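# Thread the ring gauge onto the ball screw's end

## Task

Turn the ring gauge onto the fine-threaded tip of the ball screw so that it advances by two or more complete revolutions.

## Robot and tools

ROBOT. Two six-joint arms, left_arm and right_arm, each carrying a two-finger parallel gripper and a wrist camera (cam_left_wrist, cam_right_wrist, each image 504x504 px). Arm roots in the scene frame: left_arm at (-0.034, +0.356, 0) m, quat_wxyz (+0.999, 0, 0, +0.043); right_arm at (+0.025, -0.371, 0) m, quat_wxyz (+0.996, 0, 0, +0.088).

FRAME. One shared scene frame: origin on the tabletop midway between the arms, +z up, +x out over the table, left_arm toward +y. The words left and right are arm names only, not sides of a picture. Gripper fingers point along the gripper's +z and close along its y axis.

JOINT ORDER (per arm, always): waist (joint1), shoulder (joint2), elbow (joint3), wrist pitch (joint4), wrist yaw (joint5), wrist roll (joint6). Nominal ranges in rad: waist -2.618 to 3.054, shoulder 0.000 to 3.142, elbow 0.000 to 3.142, wrist pitch -1.571 to 1.571, wrist yaw -1.571 to 1.571, wrist roll -2.094 to 2.094. The real stops may sit up to 0.036 rad off these. Wrist roll is the natural joint for twisting the gauge, but its span is limited, so several turns require releasing and regrasping.

ROW FORMAT. One row = 14 numbers, each between -1 and 1: left_arm's six joint values then its opening, then right_arm's six joint values then its opening. Both arms always appear, even when one stays still. Joint values are relative offsets, scaled so 1.0 equals 1.202 rad (waist), 1.258 (shoulder), 1.238 (elbow), 2.073 (wrist pitch), 2.022 (wrist yaw and wrist roll). The opening is absolute, not an offset: +1 fully open (pad gap about 0.094 m), -1 closed.

execute_actions(actions): actions is a list of up to 15 actions; each action is a table of up to 15 rows, one row per 1/30 s control step. A table with fewer than 15 rows repeats its final row until 15 steps have passed. Inside an action every row's joint offsets are counted from the joint angles at that action's start, not from the preceding row; for a call's first action that means the angles in the scene's latest reported state. If a requested angle lies more than 0.036 rad beyond a range end (outward, compared with the action's starting angles), that action is rejected for both arms; if the first action fails this or anything is malformed, the whole call is rejected and nothing moves. An empty list just returns state and images. "joint sent to its limit" means a joint was driven to its real stop; the absence of that line proves nothing.

move(target, speed, blocking): target is one 14-number row as above; its joint offsets are measured from the Joint positions in the latest result that lists them. All joints travel in step, reaching their ends together, so the gripper usually follows a curve. speed (rad/s, 0.01 to 2, default 0.5) is the top speed of whichever joint has the longest way to go; total duration is clamped to 0.5..10 s. Moves ignore obstacles and the other arm. Finger values are applied immediately. blocking=false returns after 0.5 s while the arm keeps going; call wait or stop before any further move or execute_actions. The extra "move:" line reports the outcome (done, off_target, moving, held, fault), limits=held or limits=none, and per arm the joint furthest from its goal.

wait(seconds): 0 to 10; the arms keep their last command; a running move carries on. stop(): brakes a running move (needs room; fingers keep moving). zoom_image(camera, region): region [x0, y0, x1, y1] in pixels of that camera's last image, origin top-left, at most 504x504. read_manual(section): only "licences", no motion. finished_scene(scene): pass the current scene number; irreversible; only call once the gauge is properly threaded and will stay so.

RESULT LINES. The state line gives, per arm, end_effector_position (m) and end_effector_quat_wxyz in the scene frame; the position is the point between the pads, about 1 cm short of the fingertips, and may be somewhat wrong at long reach. Joint positions and Joint velocities: six joints (rad, rad/s) plus the pad gap (m, m/s) per arm. Joint targets: angles the joints are currently being driven to. grip_measured: finger opening on the command scale, each gripper off by up to about 1 mm. "joint command not followed": a clearance check altered or blocked some joint targets. MOTOR HOT appears from 75 °C; OVER-TEMPERATURE FAULT lines mean the arm was stopped (at 90 °C briefly, at 100 °C it goes limp and drops). FAULT lines mark other stops.

MOTION BEHAVIOUR. Per control step each joint's target is kept within a lead of its measured angle: 0.202 rad waist, 0.258 shoulder, 0.238 elbow, 0.573 wrist pitch, 0.522 wrist yaw and roll; and targets are pulled back if they would shift the gripper more than 70 mm. Large changes therefore span several actions, and leftover motion may need re-commanding. Sending all-zero offsets can let an arm droop over time; to hold a pose, command offsets back to the intended angles first and then zeros, topping up if a joint lags. The robot keeps executing the last command while you are composing the next reply.

GRIPPING. To hold a part, command an opening below its grip_measured: roughly 0.03 below for a firm hold, less for a lighter one. Pad force tops out around 50 to 62 N (lower on some grippers, less on parts under about 2 mm thick); first contact can spike higher.

AVOID. Knocking or placing anything off the table fails the task. Do not let the arms collide or press on each other. Avoid drops, slips, fast impacts and heavy pushing; a target set far beyond a contact pushes harder, and faster moves hit harder. Occasional external tugs on a held part or shoves to loose items can occur. Long heavy holds heat the motors; keep loads and effort modest and motion smooth.

Each tool is called after ">>>" as name(argument=value, ...), one argument or row to a line, values as JSON.

## Session

>>> execute_actions(
  actions=[],
)

Scene clock: 0.00 s.
left_arm: end_effector_position=(+0.5083, -0.1268, +0.2043) grip_measured=+1.000 end_effector_quat_wxyz=(+0.618, +0.747, +0.052, +0.240) | right_arm: end_effector_position=(+0.5561, -0.1800, +0.3473) grip_measured=+1.000 end_effector_quat_wxyz=(+0.278, +0.380, +0.684, +0.558)
Joint names: [waist, shoulder, elbow, wrist pitch, wrist yaw, wrist roll]
Joint positions: left_arm=[-0.692  2.602  2.288  0.174  0.522  1.942  0.094] | right_arm=[ 0.057  1.799  1.67  -0.111 -0.36   1.53   0.094]
Joint velocities: left_arm=[ 0.002  0.002 -0.007  0.081 -0.037 -0.081  0.   ] | right_arm=[-0.002 -0.012 -0.012 -0.022 -0.022  0.037  0.   ]
Joint targets: left_arm=[-0.692 2.590 2.297 0.168 0.524 1.937] | right_arm=[0.057 1.792 1.676 -0.117 -0.360 1.525]

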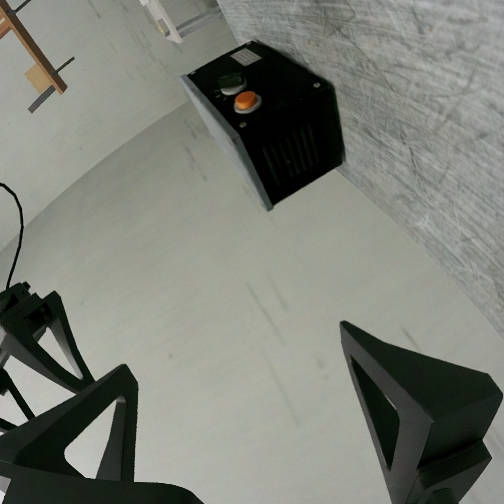

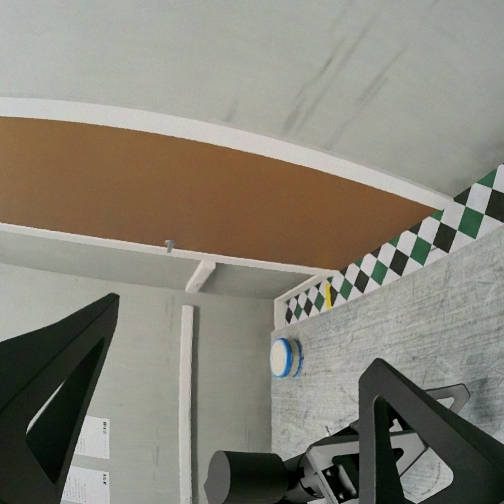

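>>> move(
  target=[0.25,-0.05,0,0,0,0,1, -0.1,-0.476,-0.057,-0.62,0.178,-0.757,1],
  speed=1.0,
)

Scene clock: 15.67 s.
left_arm: end_effector_position=(+0.6237, +0.0574, +0.2299) grip_measured=+1.000 end_effector_quat_wxyz=(+0.582, +0.721, +0.155, +0.342) | right_arm: end_effector_position=(+0.2915, -0.3364, +0.3117) grip_measured=+1.000 end_effector_quat_wxyz=(+0.294, -0.055, +0.954, +0.023)
Joint names: [waist, shoulder, elbow, wrist pitch, wrist yaw, wrist roll]
Joint positions: left_arm=[-0.39   2.566  2.288  0.174  0.522  1.942  0.094] | right_arm=[-0.054  1.21   1.613 -1.375 -0.008  0.009  0.094]
Joint velocities: left_arm=[-0.027  0.012 -0.027 -0.022 -0.037  0.022  0.   ] | right_arm=[-0.022 -0.007  0.002  0.022  0.037 -0.007  0.   ]
Joint targets: left_arm=[-0.391 2.539 2.288 0.174 0.522 1.942] | right_arm=[-0.063 1.200 1.599 -1.396 -0.000 -0.000]
move: off_target (left_arm, right_arm); limits=none; left_arm: farthest joint: the shoulder, 0.026 radians from its target (0.063 radians at the start); right_arm: farthest joint: the wrist pitch, 0.021 radians from its target (1.285 radians at the start)

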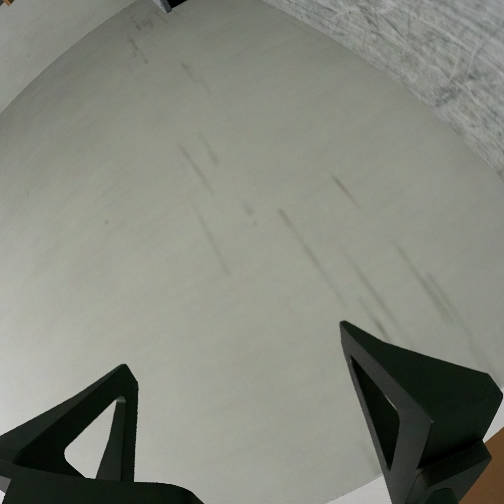

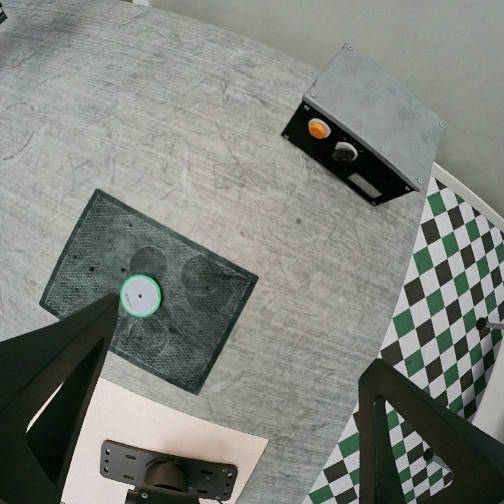

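>>> move(
  target=[0.1,-1.0,-0.5,-0.72,-0.258,-0.96,1, 0.15,0,0.1,-0.09,0,0,1],
  speed=1.0,
)

Scene clock: 23.53 s.
left_arm: end_effector_position=(+0.2676, +0.2966, +0.3160) grip_measured=+1.000 end_effector_quat_wxyz=(+0.308, +0.097, +0.946, -0.032) | right_arm: end_effector_position=(+0.2532, -0.3002, +0.3232) grip_measured=+1.000 end_effector_quat_wxyz=(+0.261, -0.138, +0.954, +0.043)
Joint names: [waist, shoulder, elbow, wrist pitch, wrist yaw, wrist roll]
Joint positions: left_arm=[-0.278  1.316  1.677 -1.302  0.008  0.011  0.094] | right_arm=[ 0.117  1.21   1.716 -1.541 -0.008  0.008  0.094]
Joint velocities: left_arm=[-0.012 -0.002 -0.017  0.007  0.037  0.007  0.   ] | right_arm=[-0.007 -0.007 -0.017 -0.037  0.022  0.037  0.   ]
Joint targets: left_arm=[-0.270 1.308 1.669 -1.318 0.001 0.000] | right_arm=[0.127 1.210 1.737 -1.561 -0.008 0.009]
move: off_target (right_arm); limits=none; left_arm: farthest joint: the wrist pitch, 0.017 radians from its target (1.493 radians at the start); right_arm: farthest joint: the elbow, 0.021 radians from its target (0.124 radians at the start)

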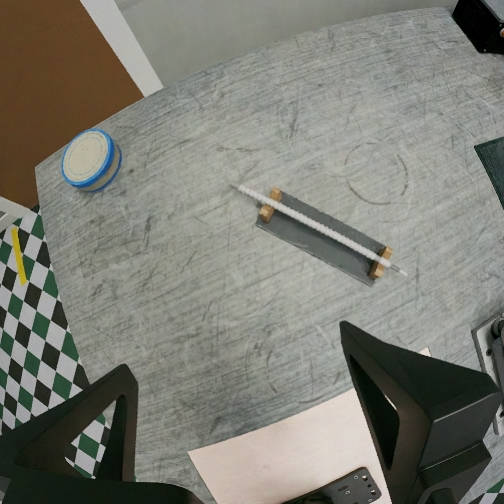

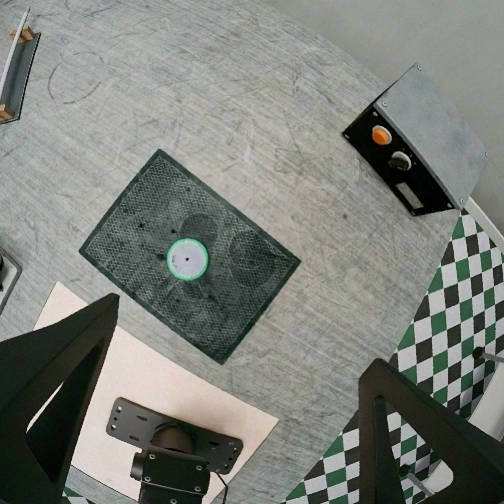

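>>> zoom_image(
  camera="cam_left_wrist",
  region=[220,160,420,300],
)

>>> zoom_image(
  camera="cam_right_wrist",
  region=[150,220,230,300],
)

>>> move(
  target=[-0.3,0,0,-0.05,0,0,1, 0.3,0,0,0,0,0,1],
  speed=0.8,
)

Region (220, 160, 420, 300) of cam_left_wrist's 504x504 image, scaled by 2.520, with more detail than that image has; it fills the top 353 rows of this view, and the rest is white.

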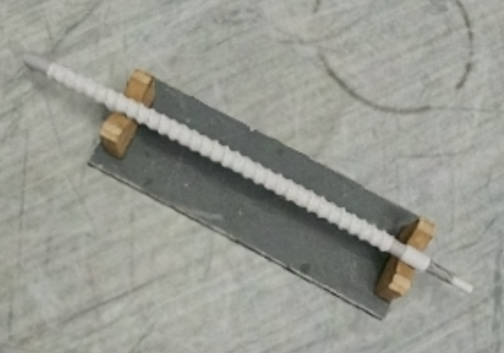

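Region (150, 220, 230, 300) of cam_right_wrist's 504x504 image, scaled by 6.300, with more detail than that image has.

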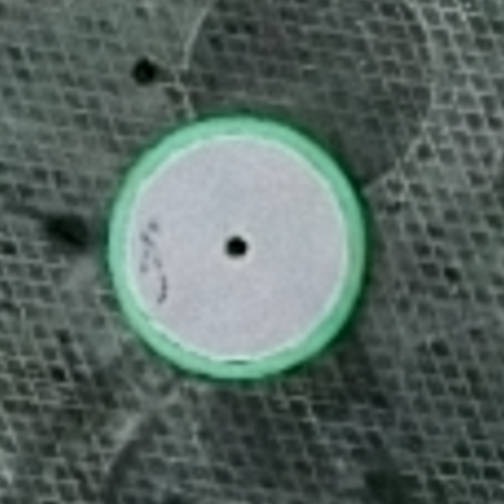

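Scene clock: 27.63 s.
left_arm: end_effector_position=(+0.2133, +0.2053, +0.3041) grip_measured=+1.000 end_effector_quat_wxyz=(+0.258, +0.265, +0.926, -0.074) | right_arm: end_effector_position=(+0.2149, -0.2265, +0.3231) grip_measured=+1.000 end_effector_quat_wxyz=(+0.250, -0.302, +0.916, +0.088)
Joint names: [waist, shoulder, elbow, wrist pitch, wrist yaw, wrist roll]
Joint positions: left_arm=[-0.632  1.316  1.677 -1.388  0.006  0.01   0.094] | right_arm=[ 0.469  1.21   1.716 -1.541 -0.006  0.008  0.094]
Joint velocities: left_arm=[-0.012  0.002 -0.017 -0.007 -0.095  0.007  0.   ] | right_arm=[ 0.007  0.012 -0.017 -0.007  0.007 -0.037  0.   ]
Joint targets: left_arm=[-0.638 1.316 1.677 -1.405 0.008 0.011] | right_arm=[0.478 1.210 1.716 -1.541 -0.008 0.008]
move: done; limits=none; left_arm: farthest joint: the wrist pitch, 0.017 radians from its target (0.104 radians at the start); right_arm: farthest joint: the waist, 0.009 radians from its target (0.360 radians at the start)

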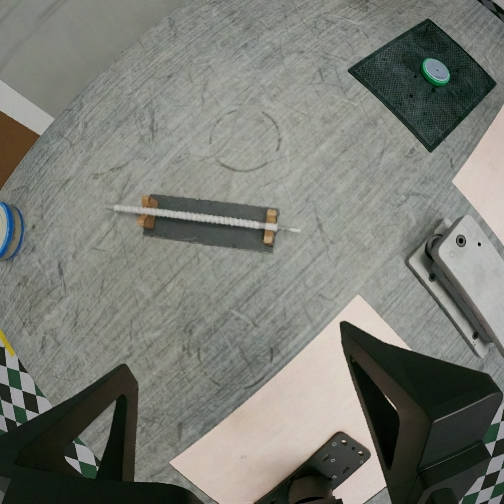

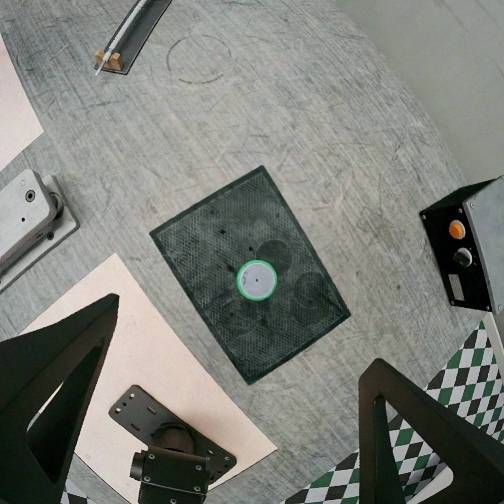

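>>> move(
  target=[0.146,0.479,0.103,-0.033,0,0,1, -0.141,0.372,-0.169,0.068,0,0,1],
  speed=0.8,
)

Scene clock: 64.97 s.
left_arm: end_effector_position=(+0.2996, +0.2245, +0.1385) grip_measured=+1.000 end_effector_quat_wxyz=(-0.013, +0.191, +0.982, -0.001) | right_arm: end_effector_position=(+0.2869, -0.2324, +0.1476) grip_measured=+1.000 end_effector_quat_wxyz=(-0.013, -0.234, +0.972, -0.000)
Joint names: [waist, shoulder, elbow, wrist pitch, wrist yaw, wrist roll]
Joint positions: left_arm=[-0.46   1.935  1.781 -1.442  0.006  0.01   0.094] | right_arm=[ 0.306  1.688  1.508 -1.416 -0.006  0.008  0.094]
Joint velocities: left_arm=[ 0.002 -0.002  0.002  0.022  0.051 -0.037  0.   ] | right_arm=[-0.002 -0.002 -0.002 -0.037  0.007 -0.037  0.   ]
Joint targets: left_arm=[-0.456 1.918 1.804 -1.457 0.006 0.010] | right_arm=[0.299 1.678 1.506 -1.400 -0.006 0.008]
move: off_target (left_arm); limits=none; left_arm: farthest joint: the elbow, 0.024 radians from its target (0.128 radians at the start); right_arm: farthest joint: the wrist pitch, 0.016 radians from its target (0.141 radians at the start)

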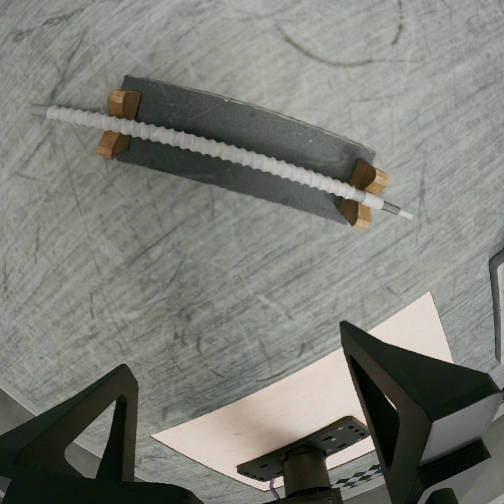

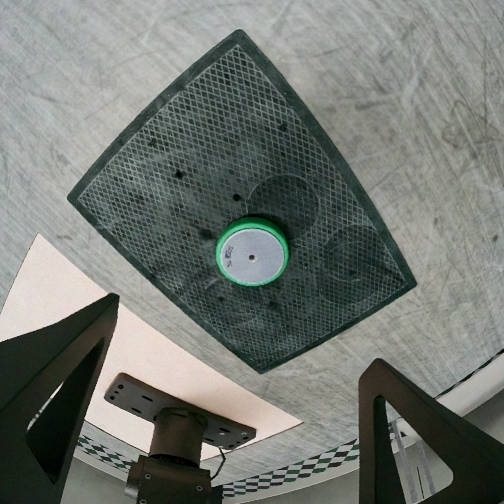

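>>> zoom_image(
  camera="cam_left_wrist",
  region=[330,150,430,240],
)

>>> zoom_image(
  camera="cam_left_wrist",
  region=[20,80,120,160],
)

Region (330, 150, 430, 240) of cam_left_wrist's 504x504 image, scaled by 5.040, with more detail than that image has; it fills the top 454 rows of this view, and the rest is white.

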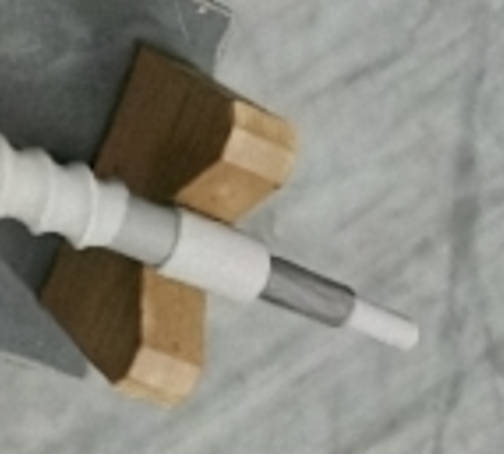

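Region (20, 80, 120, 160) of cam_left_wrist's 504x504 image, scaled by 5.040, with more detail than that image has; it fills the top 403 rows of this view, and the rest is white.

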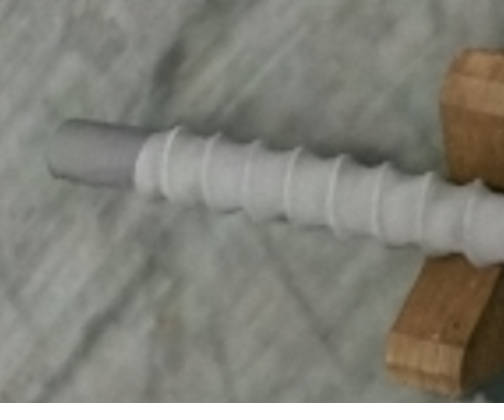

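>>> move(
  target=[-0.038,0.134,0.112,0.045,0,0.987,1, 0,-0.022,-0.268,0.163,0,0,1],
  speed=1.2,
)

Scene clock: 83.13 s.
left_arm: end_effector_position=(+0.3394, +0.1924, +0.1077) grip_measured=+1.000 end_effector_quat_wxyz=(+0.007, +0.933, +0.359, +0.002) | right_arm: end_effector_position=(+0.2804, -0.2358, +0.0697) grip_measured=+1.000 end_effector_quat_wxyz=(-0.008, -0.234, +0.972, +0.001)
Joint names: [waist, shoulder, elbow, wrist pitch, wrist yaw, wrist roll]
Joint positions: left_arm=[-0.498  2.099  1.896 -1.356  0.006  1.997  0.094] | right_arm=[ 0.306  1.679  1.187 -1.093 -0.006  0.008  0.094]
Joint velocities: left_arm=[-0.027 -0.007  0.007 -0.037 -0.051  0.051  0.   ] | right_arm=[-0.012 -0.002 -0.007  0.051  0.007 -0.051  0.   ]
Joint targets: left_arm=[-0.506 2.104 1.919 -1.349 0.006 2.006] | right_arm=[0.306 1.660 1.177 -1.078 -0.006 0.008]
move: off_target (left_arm); limits=none; left_arm: farthest joint: the elbow, 0.024 radians from its target (0.139 radians at the start); right_arm: farthest joint: the shoulder, 0.019 radians from its target (0.028 radians at the start)

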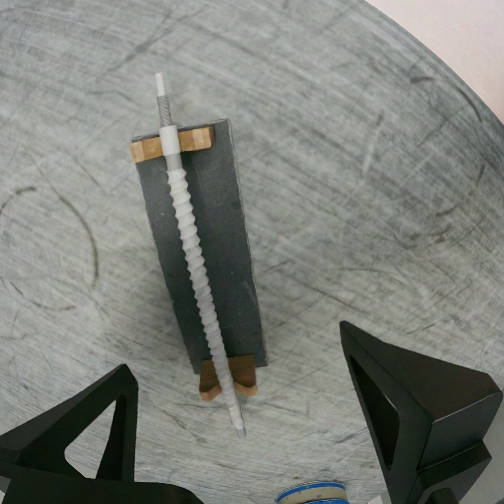

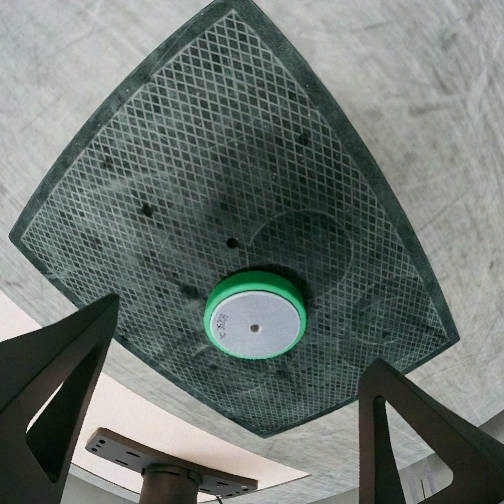

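>>> move(
  target=[0,0.004,-0.103,0.068,0,0,1, -0.056,-0.130,-0.166,0.036,0,0,1],
  speed=0.4,
)

Scene clock: 95.70 s.
left_arm: end_effector_position=(+0.3418, +0.1913, +0.0776) grip_measured=+1.000 end_effector_quat_wxyz=(+0.011, +0.934, +0.358, +0.007) | right_arm: end_effector_position=(+0.2517, -0.2674, +0.0587) grip_measured=+1.000 end_effector_quat_wxyz=(-0.004, -0.205, +0.979, +0.002)
Joint names: [waist, shoulder, elbow, wrist pitch, wrist yaw, wrist roll]
Joint positions: left_arm=[-0.498  2.099  1.776 -1.223  0.006  1.997  0.094] | right_arm=[ 0.247  1.535  0.991 -1.034 -0.006  0.008  0.094]
Joint velocities: left_arm=[-0.017 -0.007  0.017 -0.007 -0.007  0.022  0.   ] | right_arm=[ 0.002  0.012  0.007 -0.037 -0.022 -0.007  0.   ]
Joint targets: left_arm=[-0.498 2.104 1.769 -1.215 0.006 1.997] | right_arm=[0.239 1.516 0.981 -1.019 -0.006 0.008]
move: done; limits=none; left_arm: farthest joint: the elbow, 0.008 radians from its target (0.128 radians at the start); right_arm: farthest joint: the shoulder, 0.019 radians from its target (0.164 radians at the start)

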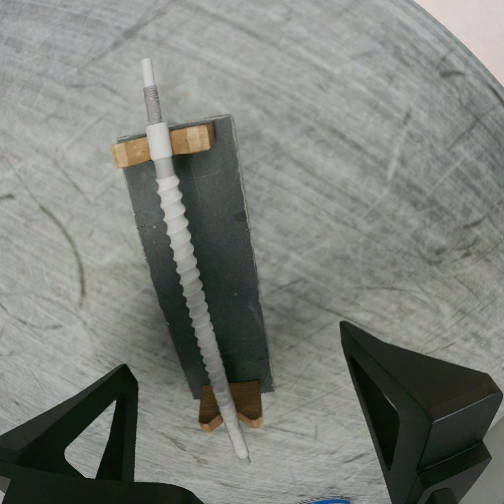

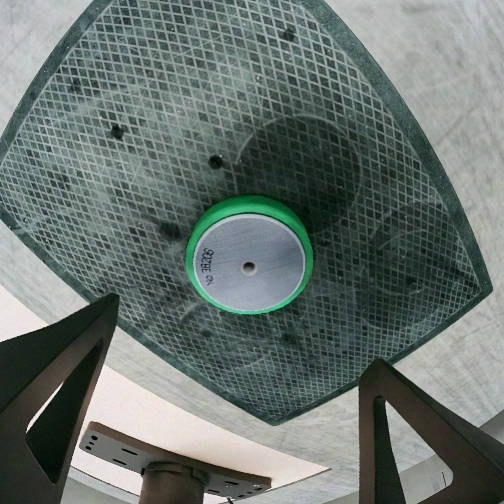

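>>> move(
  target=[-0.057,0.051,-0.019,0.028,0,-0.025,1, 0,0.042,-0.091,0.091,0,0,1],
  speed=0.3,
)

Scene clock: 106.57 s.
left_arm: end_effector_position=(+0.3349, +0.1657, +0.0495) grip_measured=+1.000 end_effector_quat_wxyz=(+0.002, +0.937, +0.348, -0.003) | right_arm: end_effector_position=(+0.2556, -0.2656, +0.0239) grip_measured=+1.000 end_effector_quat_wxyz=(+0.007, -0.206, +0.979, +0.005)
Joint names: [waist, shoulder, elbow, wrist pitch, wrist yaw, wrist roll]
Joint positions: left_arm=[-0.562  2.16   1.761 -1.173  0.006  1.956  0.094] | right_arm=[ 0.247  1.581  0.888 -0.862 -0.006  0.008  0.094]
Joint velocities: left_arm=[ 0.012 -0.007  0.007  0.007  0.022 -0.037  0.   ] | right_arm=[ 0.012  0.007 -0.012  0.007  0.037  0.037  0.   ]
Joint targets: left_arm=[-0.567 2.163 1.753 -1.165 0.006 1.947] | right_arm=[0.247 1.588 0.879 -0.846 -0.006 0.008]
move: done; limits=none; left_arm: farthest joint: the wrist roll, 0.009 radians from its target (0.051 radians at the start); right_arm: farthest joint: the wrist pitch, 0.016 radians from its target (0.189 radians at the start)

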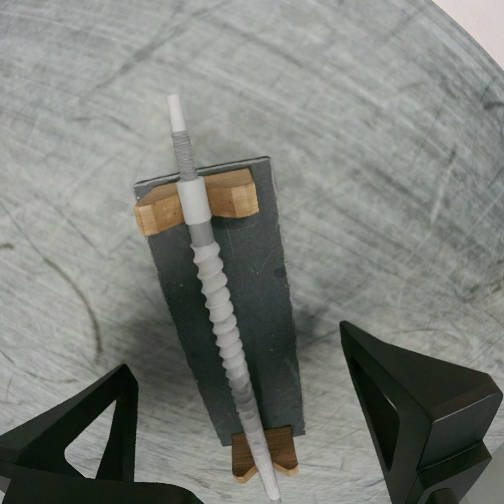

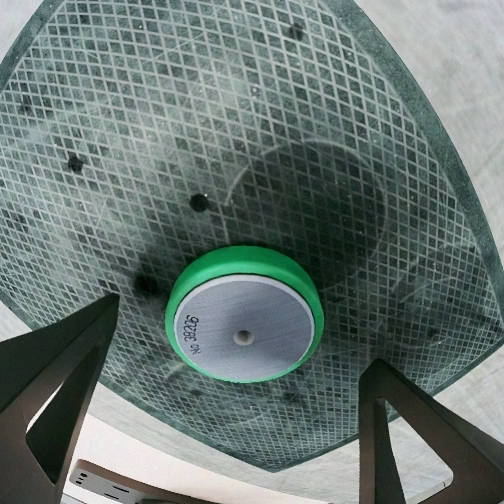

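>>> move(
  target=[0,0.011,-0.041,0.030,0,0,0.2, 0,0.027,0,0.0135,0,0,0.6],
  speed=0.15,
)

Scene clock: 116.50 s.
left_arm: end_effector_position=(+0.3351, +0.1656, +0.0349) grip_measured=+0.202 end_effector_quat_wxyz=(+0.002, +0.937, +0.348, -0.002) | right_arm: end_effector_position=(+0.2560, -0.2654, +0.0179) grip_measured=+0.601 end_effector_quat_wxyz=(+0.001, -0.205, +0.979, +0.003)
Joint names: [waist, shoulder, elbow, wrist pitch, wrist yaw, wrist roll]
Joint positions: left_arm=[-0.562  2.171  1.719 -1.118  0.006  1.955  0.056] | right_arm=[ 0.247  1.607  0.888 -0.849 -0.006  0.008  0.075]
Joint velocities: left_arm=[ 0.012 -0.002  0.012  0.037  0.066  0.037 -0.   ] | right_arm=[ 0.002  0.007  0.012  0.007  0.022 -0.066  0.001]
Joint targets: left_arm=[-0.562 2.175 1.710 -1.110 0.006 1.955] | right_arm=[0.247 1.615 0.888 -0.834 -0.006 0.008]
move: done; limits=none; left_arm: farthest joint: the elbow, 0.008 radians from its target (0.050 radians at the start); right_arm: farthest joint: the wrist pitch, 0.015 radians from its target (0.027 radians at the start)

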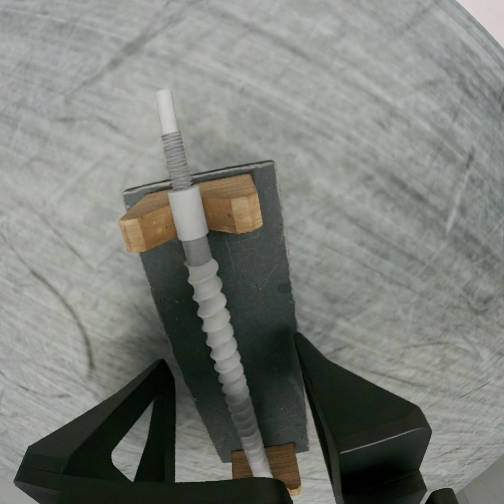

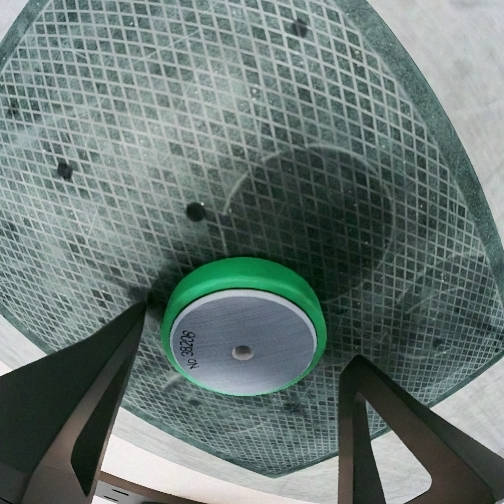

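>>> execute_actions(
  actions=[
    [[0,0,0,0,0,0,-0.5,0,0,0,0,0,0,0.3]],
    [[0,0,0,0,0,0,-0.75,0,0,0,0,0,0,0.12]],
  ],
)

Scene clock: 120.27 s.
left_arm: end_effector_position=(+0.3343, +0.1667, +0.0349) grip_measured=-0.747 end_effector_quat_wxyz=(-0.001, +0.937, +0.348, -0.003) | right_arm: end_effector_position=(+0.2554, -0.2639, +0.0179) grip_measured=+0.122 end_effector_quat_wxyz=(-0.000, -0.205, +0.979, +0.008)
Joint names: [waist, shoulder, elbow, wrist pitch, wrist yaw, wrist roll]
Joint positions: left_arm=[-0.562  2.171  1.719 -1.123  0.003  1.955  0.012] | right_arm=[ 0.247  1.607  0.888 -0.849 -0.015  0.008  0.053]
Joint velocities: left_arm=[ 0.002 -0.022  0.007  0.051  0.022  0.007 -0.   ] | right_arm=[ 0.017 -0.002  0.002  0.022 -0.022  0.037 -0.   ]
Joint targets: left_arm=[-0.562 2.171 1.719 -1.118 0.006 1.955] | right_arm=[0.247 1.607 0.888 -0.849 -0.009 0.008]

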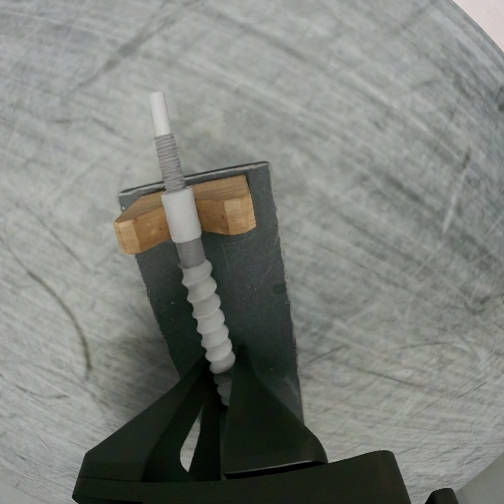

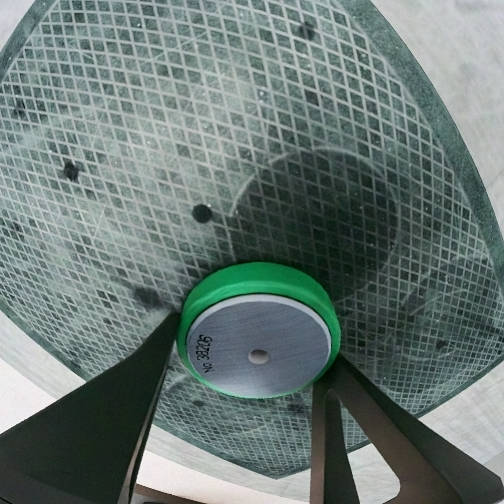

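>>> execute_actions(
  actions=[
    [[0,0,0,0,0,0,-0.82,0,0,0,0,0,0,0.06]],
  ],
)

Scene clock: 122.13 s.
left_arm: end_effector_position=(+0.3346, +0.1665, +0.0349) grip_measured=-0.803 end_effector_quat_wxyz=(-0.000, +0.938, +0.348, -0.002) | right_arm: end_effector_position=(+0.2553, -0.2637, +0.0179) grip_measured=+0.074 end_effector_quat_wxyz=(-0.000, -0.205, +0.979, +0.008)
Joint names: [waist, shoulder, elbow, wrist pitch, wrist yaw, wrist roll]
Joint positions: left_arm=[-0.562  2.171  1.719 -1.122  0.003  1.956  0.009] | right_arm=[ 0.247  1.607  0.888 -0.849 -0.016  0.008  0.05 ]
Joint velocities: left_arm=[-0.022  0.017  0.007  0.022 -0.037 -0.051 -0.   ] | right_arm=[-0.012  0.007  0.007  0.022 -0.007 -0.007  0.   ]
Joint targets: left_arm=[-0.562 2.171 1.719 -1.123 0.003 1.955] | right_arm=[0.247 1.607 0.888 -0.849 -0.015 0.008]

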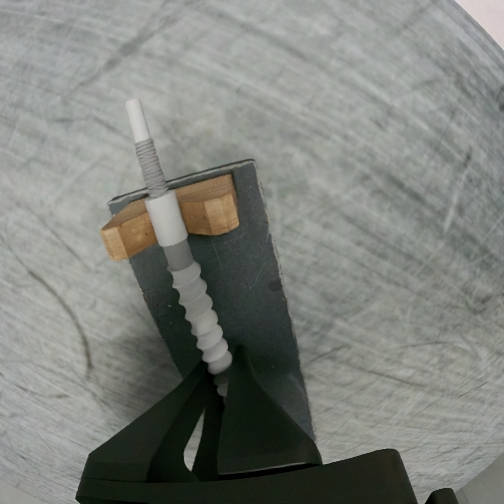

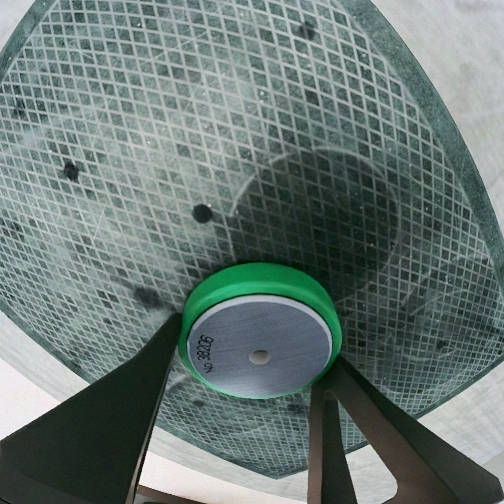

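>>> zoom_image(
  camera="cam_left_wrist",
  region=[150,280,310,440],
)

>>> zoom_image(
  camera="cam_right_wrist",
  region=[150,240,370,440],
)

Region (150, 280, 310, 440) of cam_left_wrist's 504x504 image, scaled by 3.150, with more detail than that image has.

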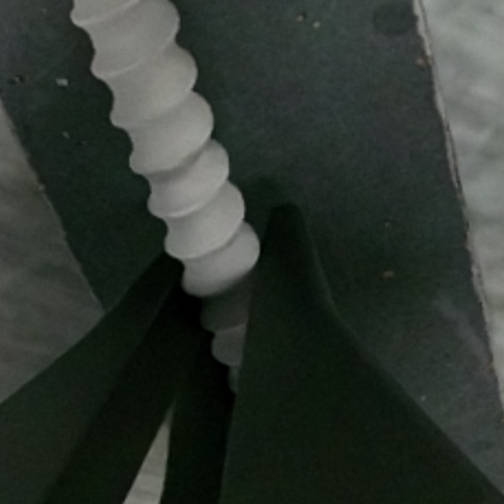

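Region (150, 240, 370, 440) of cam_right_wrist's 504x504 image, scaled by 2.291, with more detail than that image has; it fills the top 458 rows of this view, and the rest is white.

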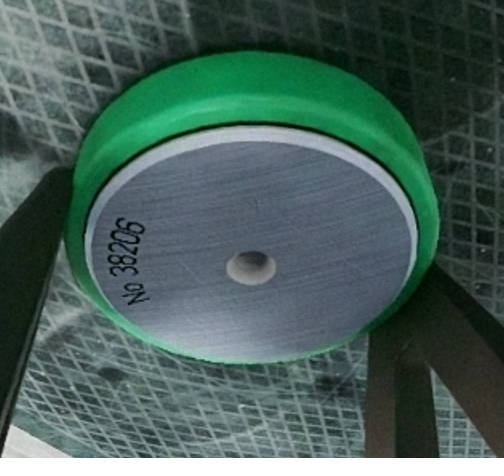

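>>> execute_actions(
  actions=[
    [[0,0,0,0,0,0,-0.3,0,0,0,0,0,0,0.04]],
  ],
)

>>> move(
  target=[0,0.010,-0.034,0.025,0,-0.06,-0.3, 0,0,0,0,0,0,0.04],
  speed=0.15,
)

Scene clock: 127.53 s.
left_arm: end_effector_position=(+0.3346, +0.1665, +0.0349) grip_measured=-0.302 end_effector_quat_wxyz=(-0.000, +0.938, +0.348, -0.002) | right_arm: end_effector_position=(+0.2553, -0.2637, +0.0179) grip_measured=+0.062 end_effector_quat_wxyz=(-0.000, -0.205, +0.979, +0.008)
Joint names: [waist, shoulder, elbow, wrist pitch, wrist yaw, wrist roll]
Joint positions: left_arm=[-0.562  2.171  1.719 -1.122  0.003  1.956  0.033] | right_arm=[ 0.247  1.607  0.888 -0.849 -0.016  0.008  0.05 ]
Joint velocities: left_arm=[ 0.007 -0.007 -0.002  0.007  0.007 -0.095  0.   ] | right_arm=[-0.012 -0.012 -0.012 -0.081 -0.051 -0.051 -0.   ]
Joint targets: left_arm=[-0.562 2.171 1.719 -1.122 0.003 1.956] | right_arm=[0.247 1.607 0.888 -0.849 -0.016 0.008]

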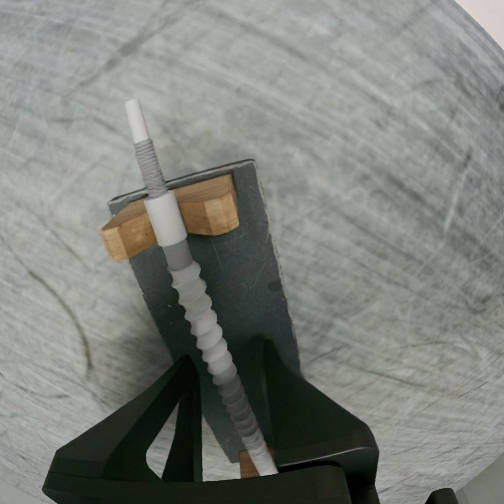

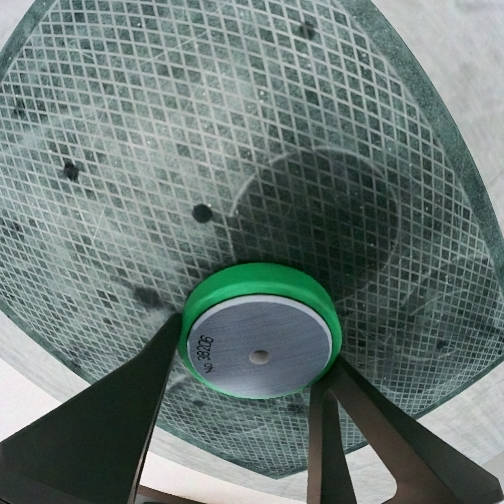

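Scene clock: 128.93 s.
left_arm: end_effector_position=(+0.3351, +0.1662, +0.0242) grip_measured=-0.302 end_effector_quat_wxyz=(+0.001, +0.917, +0.400, -0.001) | right_arm: end_effector_position=(+0.2553, -0.2637, +0.0179) grip_measured=+0.062 end_effector_quat_wxyz=(-0.000, -0.205, +0.979, +0.008)
Joint names: [waist, shoulder, elbow, wrist pitch, wrist yaw, wrist roll]
Joint positions: left_arm=[-0.562  2.179  1.687 -1.078  0.003  1.844  0.033] | right_arm=[ 0.247  1.607  0.888 -0.849 -0.016  0.008  0.05 ]
Joint velocities: left_arm=[ 0.012  0.002 -0.032  0.037  0.037 -0.007 -0.   ] | right_arm=[-0.027  0.002  0.002 -0.007 -0.022 -0.022 -0.001]
Joint targets: left_arm=[-0.562 2.184 1.677 -1.070 0.003 1.835] | right_arm=[0.247 1.607 0.888 -0.849 -0.016 0.008]
move: done; limits=none; left_arm: farthest joint: the elbow, 0.011 radians from its target (0.042 radians at the start); right_arm: farthest joint: the waist, 0.000 radians from its target (0.000 radians at the start)

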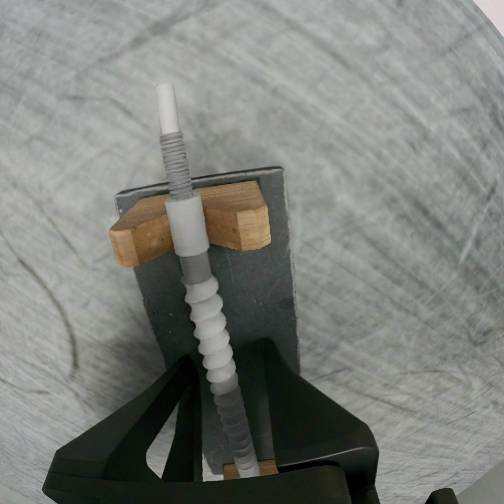

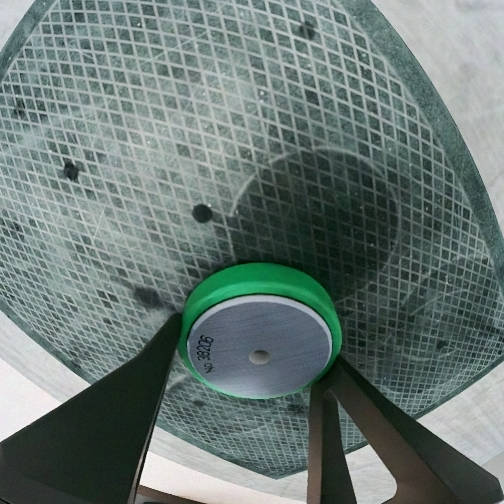

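>>> execute_actions(
  actions=[
    [[0,0,0,0,0,0,-0.7,0,0,0,0,0,0,0.03]],
    [[0,0,0,0,0,0,-0.78,0,0,0,0,0,0,0.03]],
  ],
)

Scene clock: 132.57 s.
left_arm: end_effector_position=(+0.3356, +0.1661, +0.0242) grip_measured=-0.778 end_effector_quat_wxyz=(+0.002, +0.917, +0.398, +0.000) | right_arm: end_effector_position=(+0.2553, -0.2637, +0.0179) grip_measured=+0.062 end_effector_quat_wxyz=(-0.000, -0.205, +0.979, +0.008)
Joint names: [waist, shoulder, elbow, wrist pitch, wrist yaw, wrist roll]
Joint positions: left_arm=[-0.562  2.179  1.687 -1.076  0.002  1.848  0.01 ] | right_arm=[ 0.247  1.607  0.888 -0.849 -0.016  0.008  0.05 ]
Joint velocities: left_arm=[ 0.007 -0.007 -0.017 -0.081 -0.022 -0.007  0.   ] | right_arm=[-0.012 -0.012 -0.017 -0.007  0.037 -0.037  0.001]
Joint targets: left_arm=[-0.562 2.179 1.687 -1.078 0.003 1.844] | right_arm=[0.247 1.607 0.888 -0.849 -0.016 0.008]

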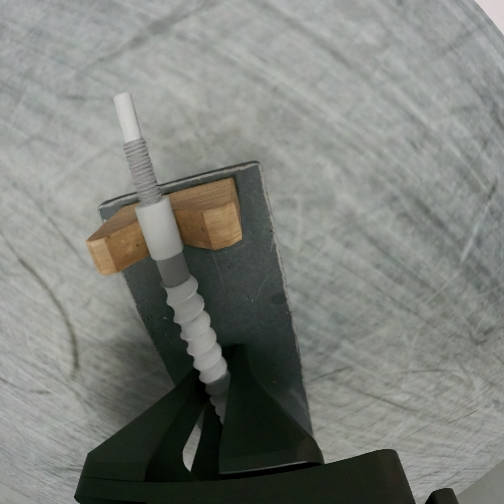

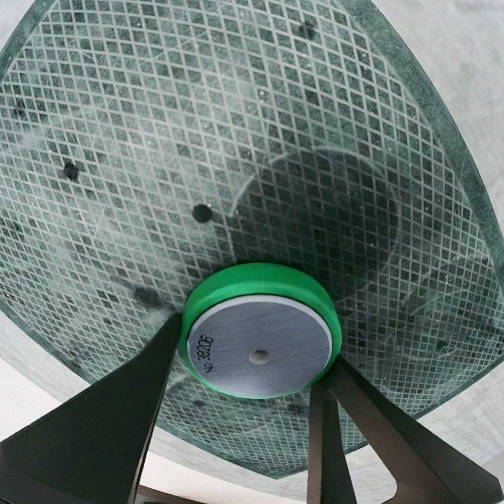

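>>> execute_actions(
  actions=[
    [[0,0,0,0,0,0,-0.81,0,0,0,0,0,0,0.03]],
    [[0,0,0,0,0,0,-0.84,0,0,0,0,0,0,0.03]],
  ],
)

>>> zoom_image(
  camera="cam_left_wrist",
  region=[150,280,310,440],
)

Scene clock: 137.93 s.
left_arm: end_effector_position=(+0.3357, +0.1660, +0.0242) grip_measured=-0.825 end_effector_quat_wxyz=(+0.002, +0.918, +0.397, +0.000) | right_arm: end_effector_position=(+0.2553, -0.2637, +0.0179) grip_measured=+0.062 end_effector_quat_wxyz=(-0.000, -0.205, +0.979, +0.008)
Joint names: [waist, shoulder, elbow, wrist pitch, wrist yaw, wrist roll]
Joint positions: left_arm=[-0.562  2.179  1.687 -1.076  0.002  1.849  0.008] | right_arm=[ 0.247  1.607  0.888 -0.849 -0.016  0.008  0.05 ]
Joint velocities: left_arm=[-0.017  0.007  0.012 -0.066  0.007  0.095  0.001] | right_arm=[-0.007  0.007 -0.027  0.007 -0.037 -0.007 -0.001]
Joint targets: left_arm=[-0.562 2.179 1.687 -1.076 0.002 1.849] | right_arm=[0.247 1.607 0.888 -0.849 -0.016 0.008]

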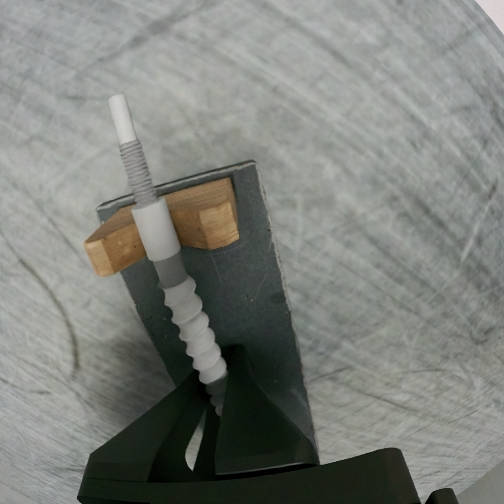

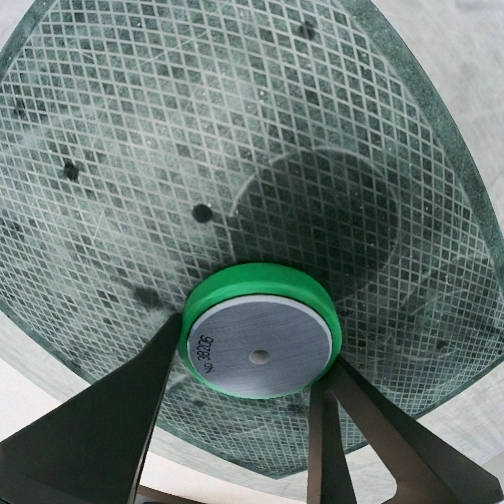

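Region (150, 280, 310, 440) of cam_left_wrist's 504x504 image, scaled by 3.150, with more detail than that image has.

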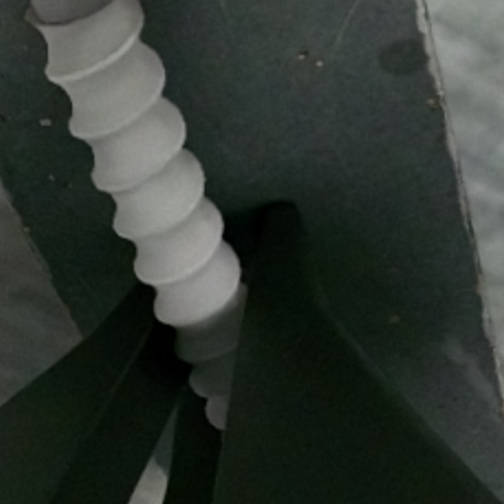

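>>> execute_actions(
  actions=[
    [[0,0,0,0,0,0,-0.86,0,0,0,0,0,0,0.03]],
  ],
)

>>> move(
  target=[0,-0.12,-0.03,0,0,0,-0.86, 0,-0.08,0.13,0,0,0,0.03],
  speed=0.3,
)

Scene clock: 148.57 s.
left_arm: end_effector_position=(+0.3357, +0.1660, +0.0242) grip_measured=-0.833 end_effector_quat_wxyz=(+0.002, +0.918, +0.397, +0.000) | right_arm: end_effector_position=(+0.2553, -0.2637, +0.0179) grip_measured=+0.062 end_effector_quat_wxyz=(-0.000, -0.205, +0.979, +0.008)
Joint names: [waist, shoulder, elbow, wrist pitch, wrist yaw, wrist roll]
Joint positions: left_arm=[-0.562  2.179  1.687 -1.076  0.002  1.849  0.008] | right_arm=[ 0.247  1.607  0.888 -0.849 -0.016  0.008  0.05 ]
Joint velocities: left_arm=[ 0.017 -0.007 -0.012  0.007  0.051  0.022  0.   ] | right_arm=[-0.007 -0.017  0.002 -0.066  0.022 -0.051 -0.001]
Joint targets: left_arm=[-0.562 2.179 1.687 -1.076 0.002 1.849] | right_arm=[0.247 1.607 0.888 -0.849 -0.016 0.008]

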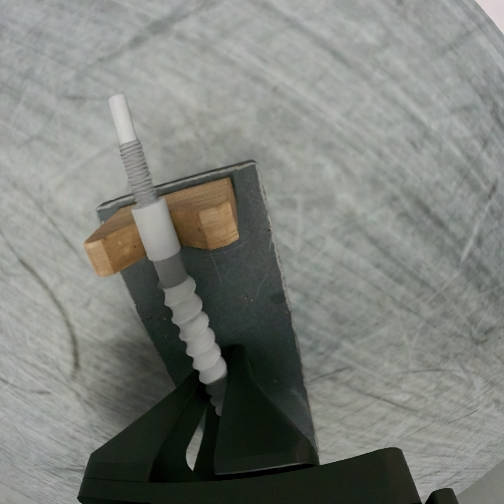

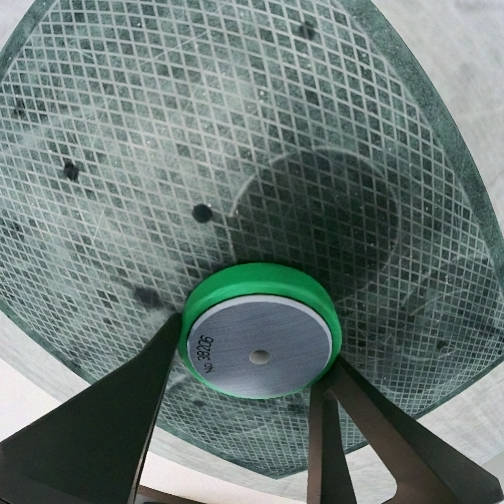

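Scene clock: 149.63 s.
left_arm: end_effector_position=(+0.3359, +0.1659, +0.0683) grip_measured=-0.833 end_effector_quat_wxyz=(+0.041, +0.916, +0.397, +0.032) | right_arm: end_effector_position=(+0.3027, -0.2424, +0.0753) grip_measured=+0.062 end_effector_quat_wxyz=(+0.105, -0.205, +0.973, +0.031)
Joint names: [waist, shoulder, elbow, wrist pitch, wrist yaw, wrist roll]
Joint positions: left_arm=[-0.562  2.047  1.656 -1.075  0.002  1.849  0.008] | right_arm=[ 0.247  1.526  1.027 -0.853 -0.016  0.008  0.05 ]
Joint velocities: left_arm=[-0.002 -0.017 -0.002  0.007  0.007  0.022 -0.001] | right_arm=[ 0.002  0.002 -0.002  0.037 -0.051  0.037 -0.001]
Joint targets: left_arm=[-0.562 2.028 1.650 -1.076 0.002 1.849] | right_arm=[0.247 1.506 1.049 -0.849 -0.016 0.008]
move: off_target (right_arm); limits=none; left_arm: farthest joint: the shoulder, 0.019 radians from its target (0.151 radians at the start); right_arm: farthest joint: the elbow, 0.022 radians from its target (0.161 radians at the start)

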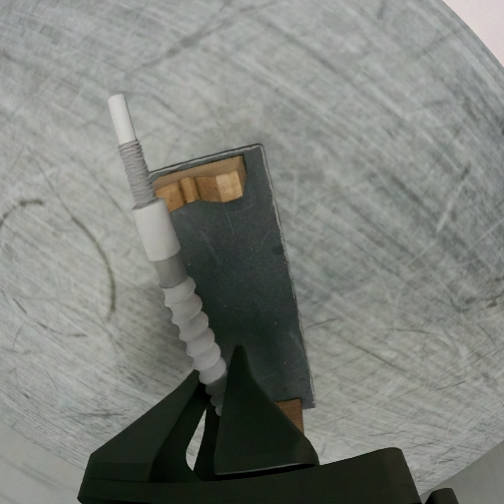

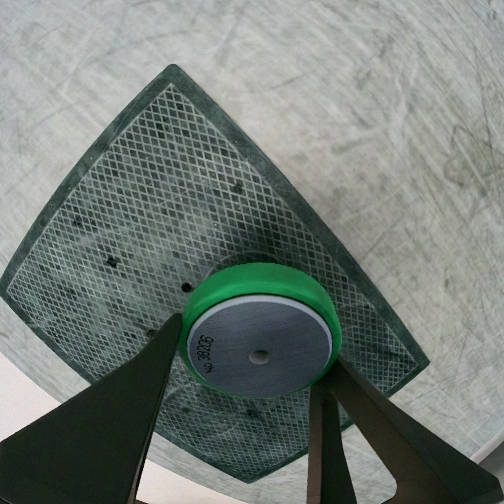

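>>> move(
  target=[0.040,-0.378,-0.119,-0.028,0,-0.078,-0.86, 0.598,0.092,-0.363,0.924,0.012,0,0.03],
  speed=0.8,
)

Scene clock: 156.63 s.
left_arm: end_effector_position=(+0.2974, +0.2020, +0.1918) grip_measured=-0.832 end_effector_quat_wxyz=(+0.151, +0.861, +0.473, +0.109) | right_arm: end_effector_position=(+0.2175, +0.0449, +0.1809) grip_measured=+0.062 end_effector_quat_wxyz=(+0.575, -0.390, +0.617, +0.370)
Joint names: [waist, shoulder, elbow, wrist pitch, wrist yaw, wrist roll]
Joint positions: left_arm=[-0.522  1.594  1.515 -1.118  0.002  1.701  0.008] | right_arm=[0.961 1.643 0.58  0.998 0.001 0.008 0.05 ]
Joint velocities: left_arm=[ 0.002 -0.012 -0.007 -0.037  0.051  0.066 -0.   ] | right_arm=[-0.022 -0.007  0.012 -0.007  0.051  0.037 -0.   ]
Joint targets: left_arm=[-0.514 1.571 1.509 -1.133 0.002 1.692] | right_arm=[0.966 1.642 0.578 1.063 0.008 0.008]
move: off_target (left_arm, right_arm); limits=none; left_arm: farthest joint: the shoulder, 0.023 radians from its target (0.475 radians at the start); right_arm: farthest joint: the wrist pitch, 0.064 radians from its target (1.915 radians at the start)

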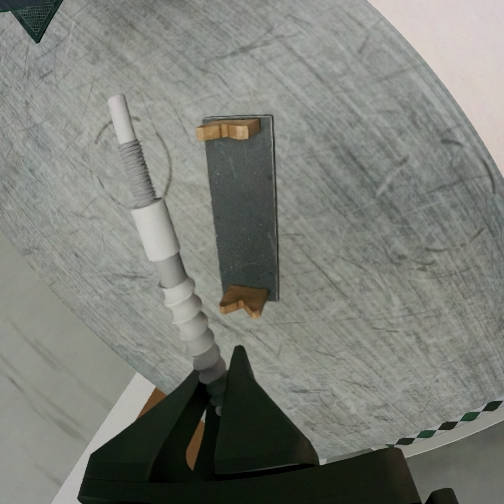

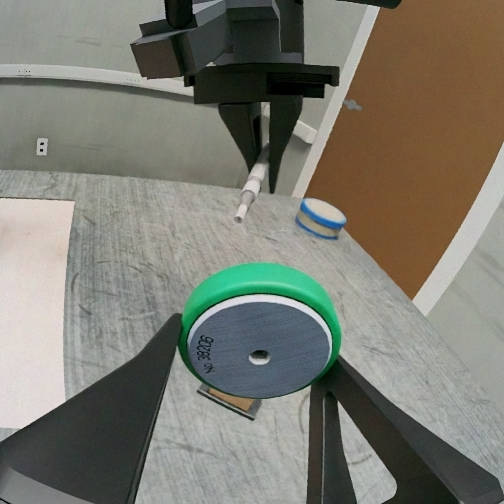

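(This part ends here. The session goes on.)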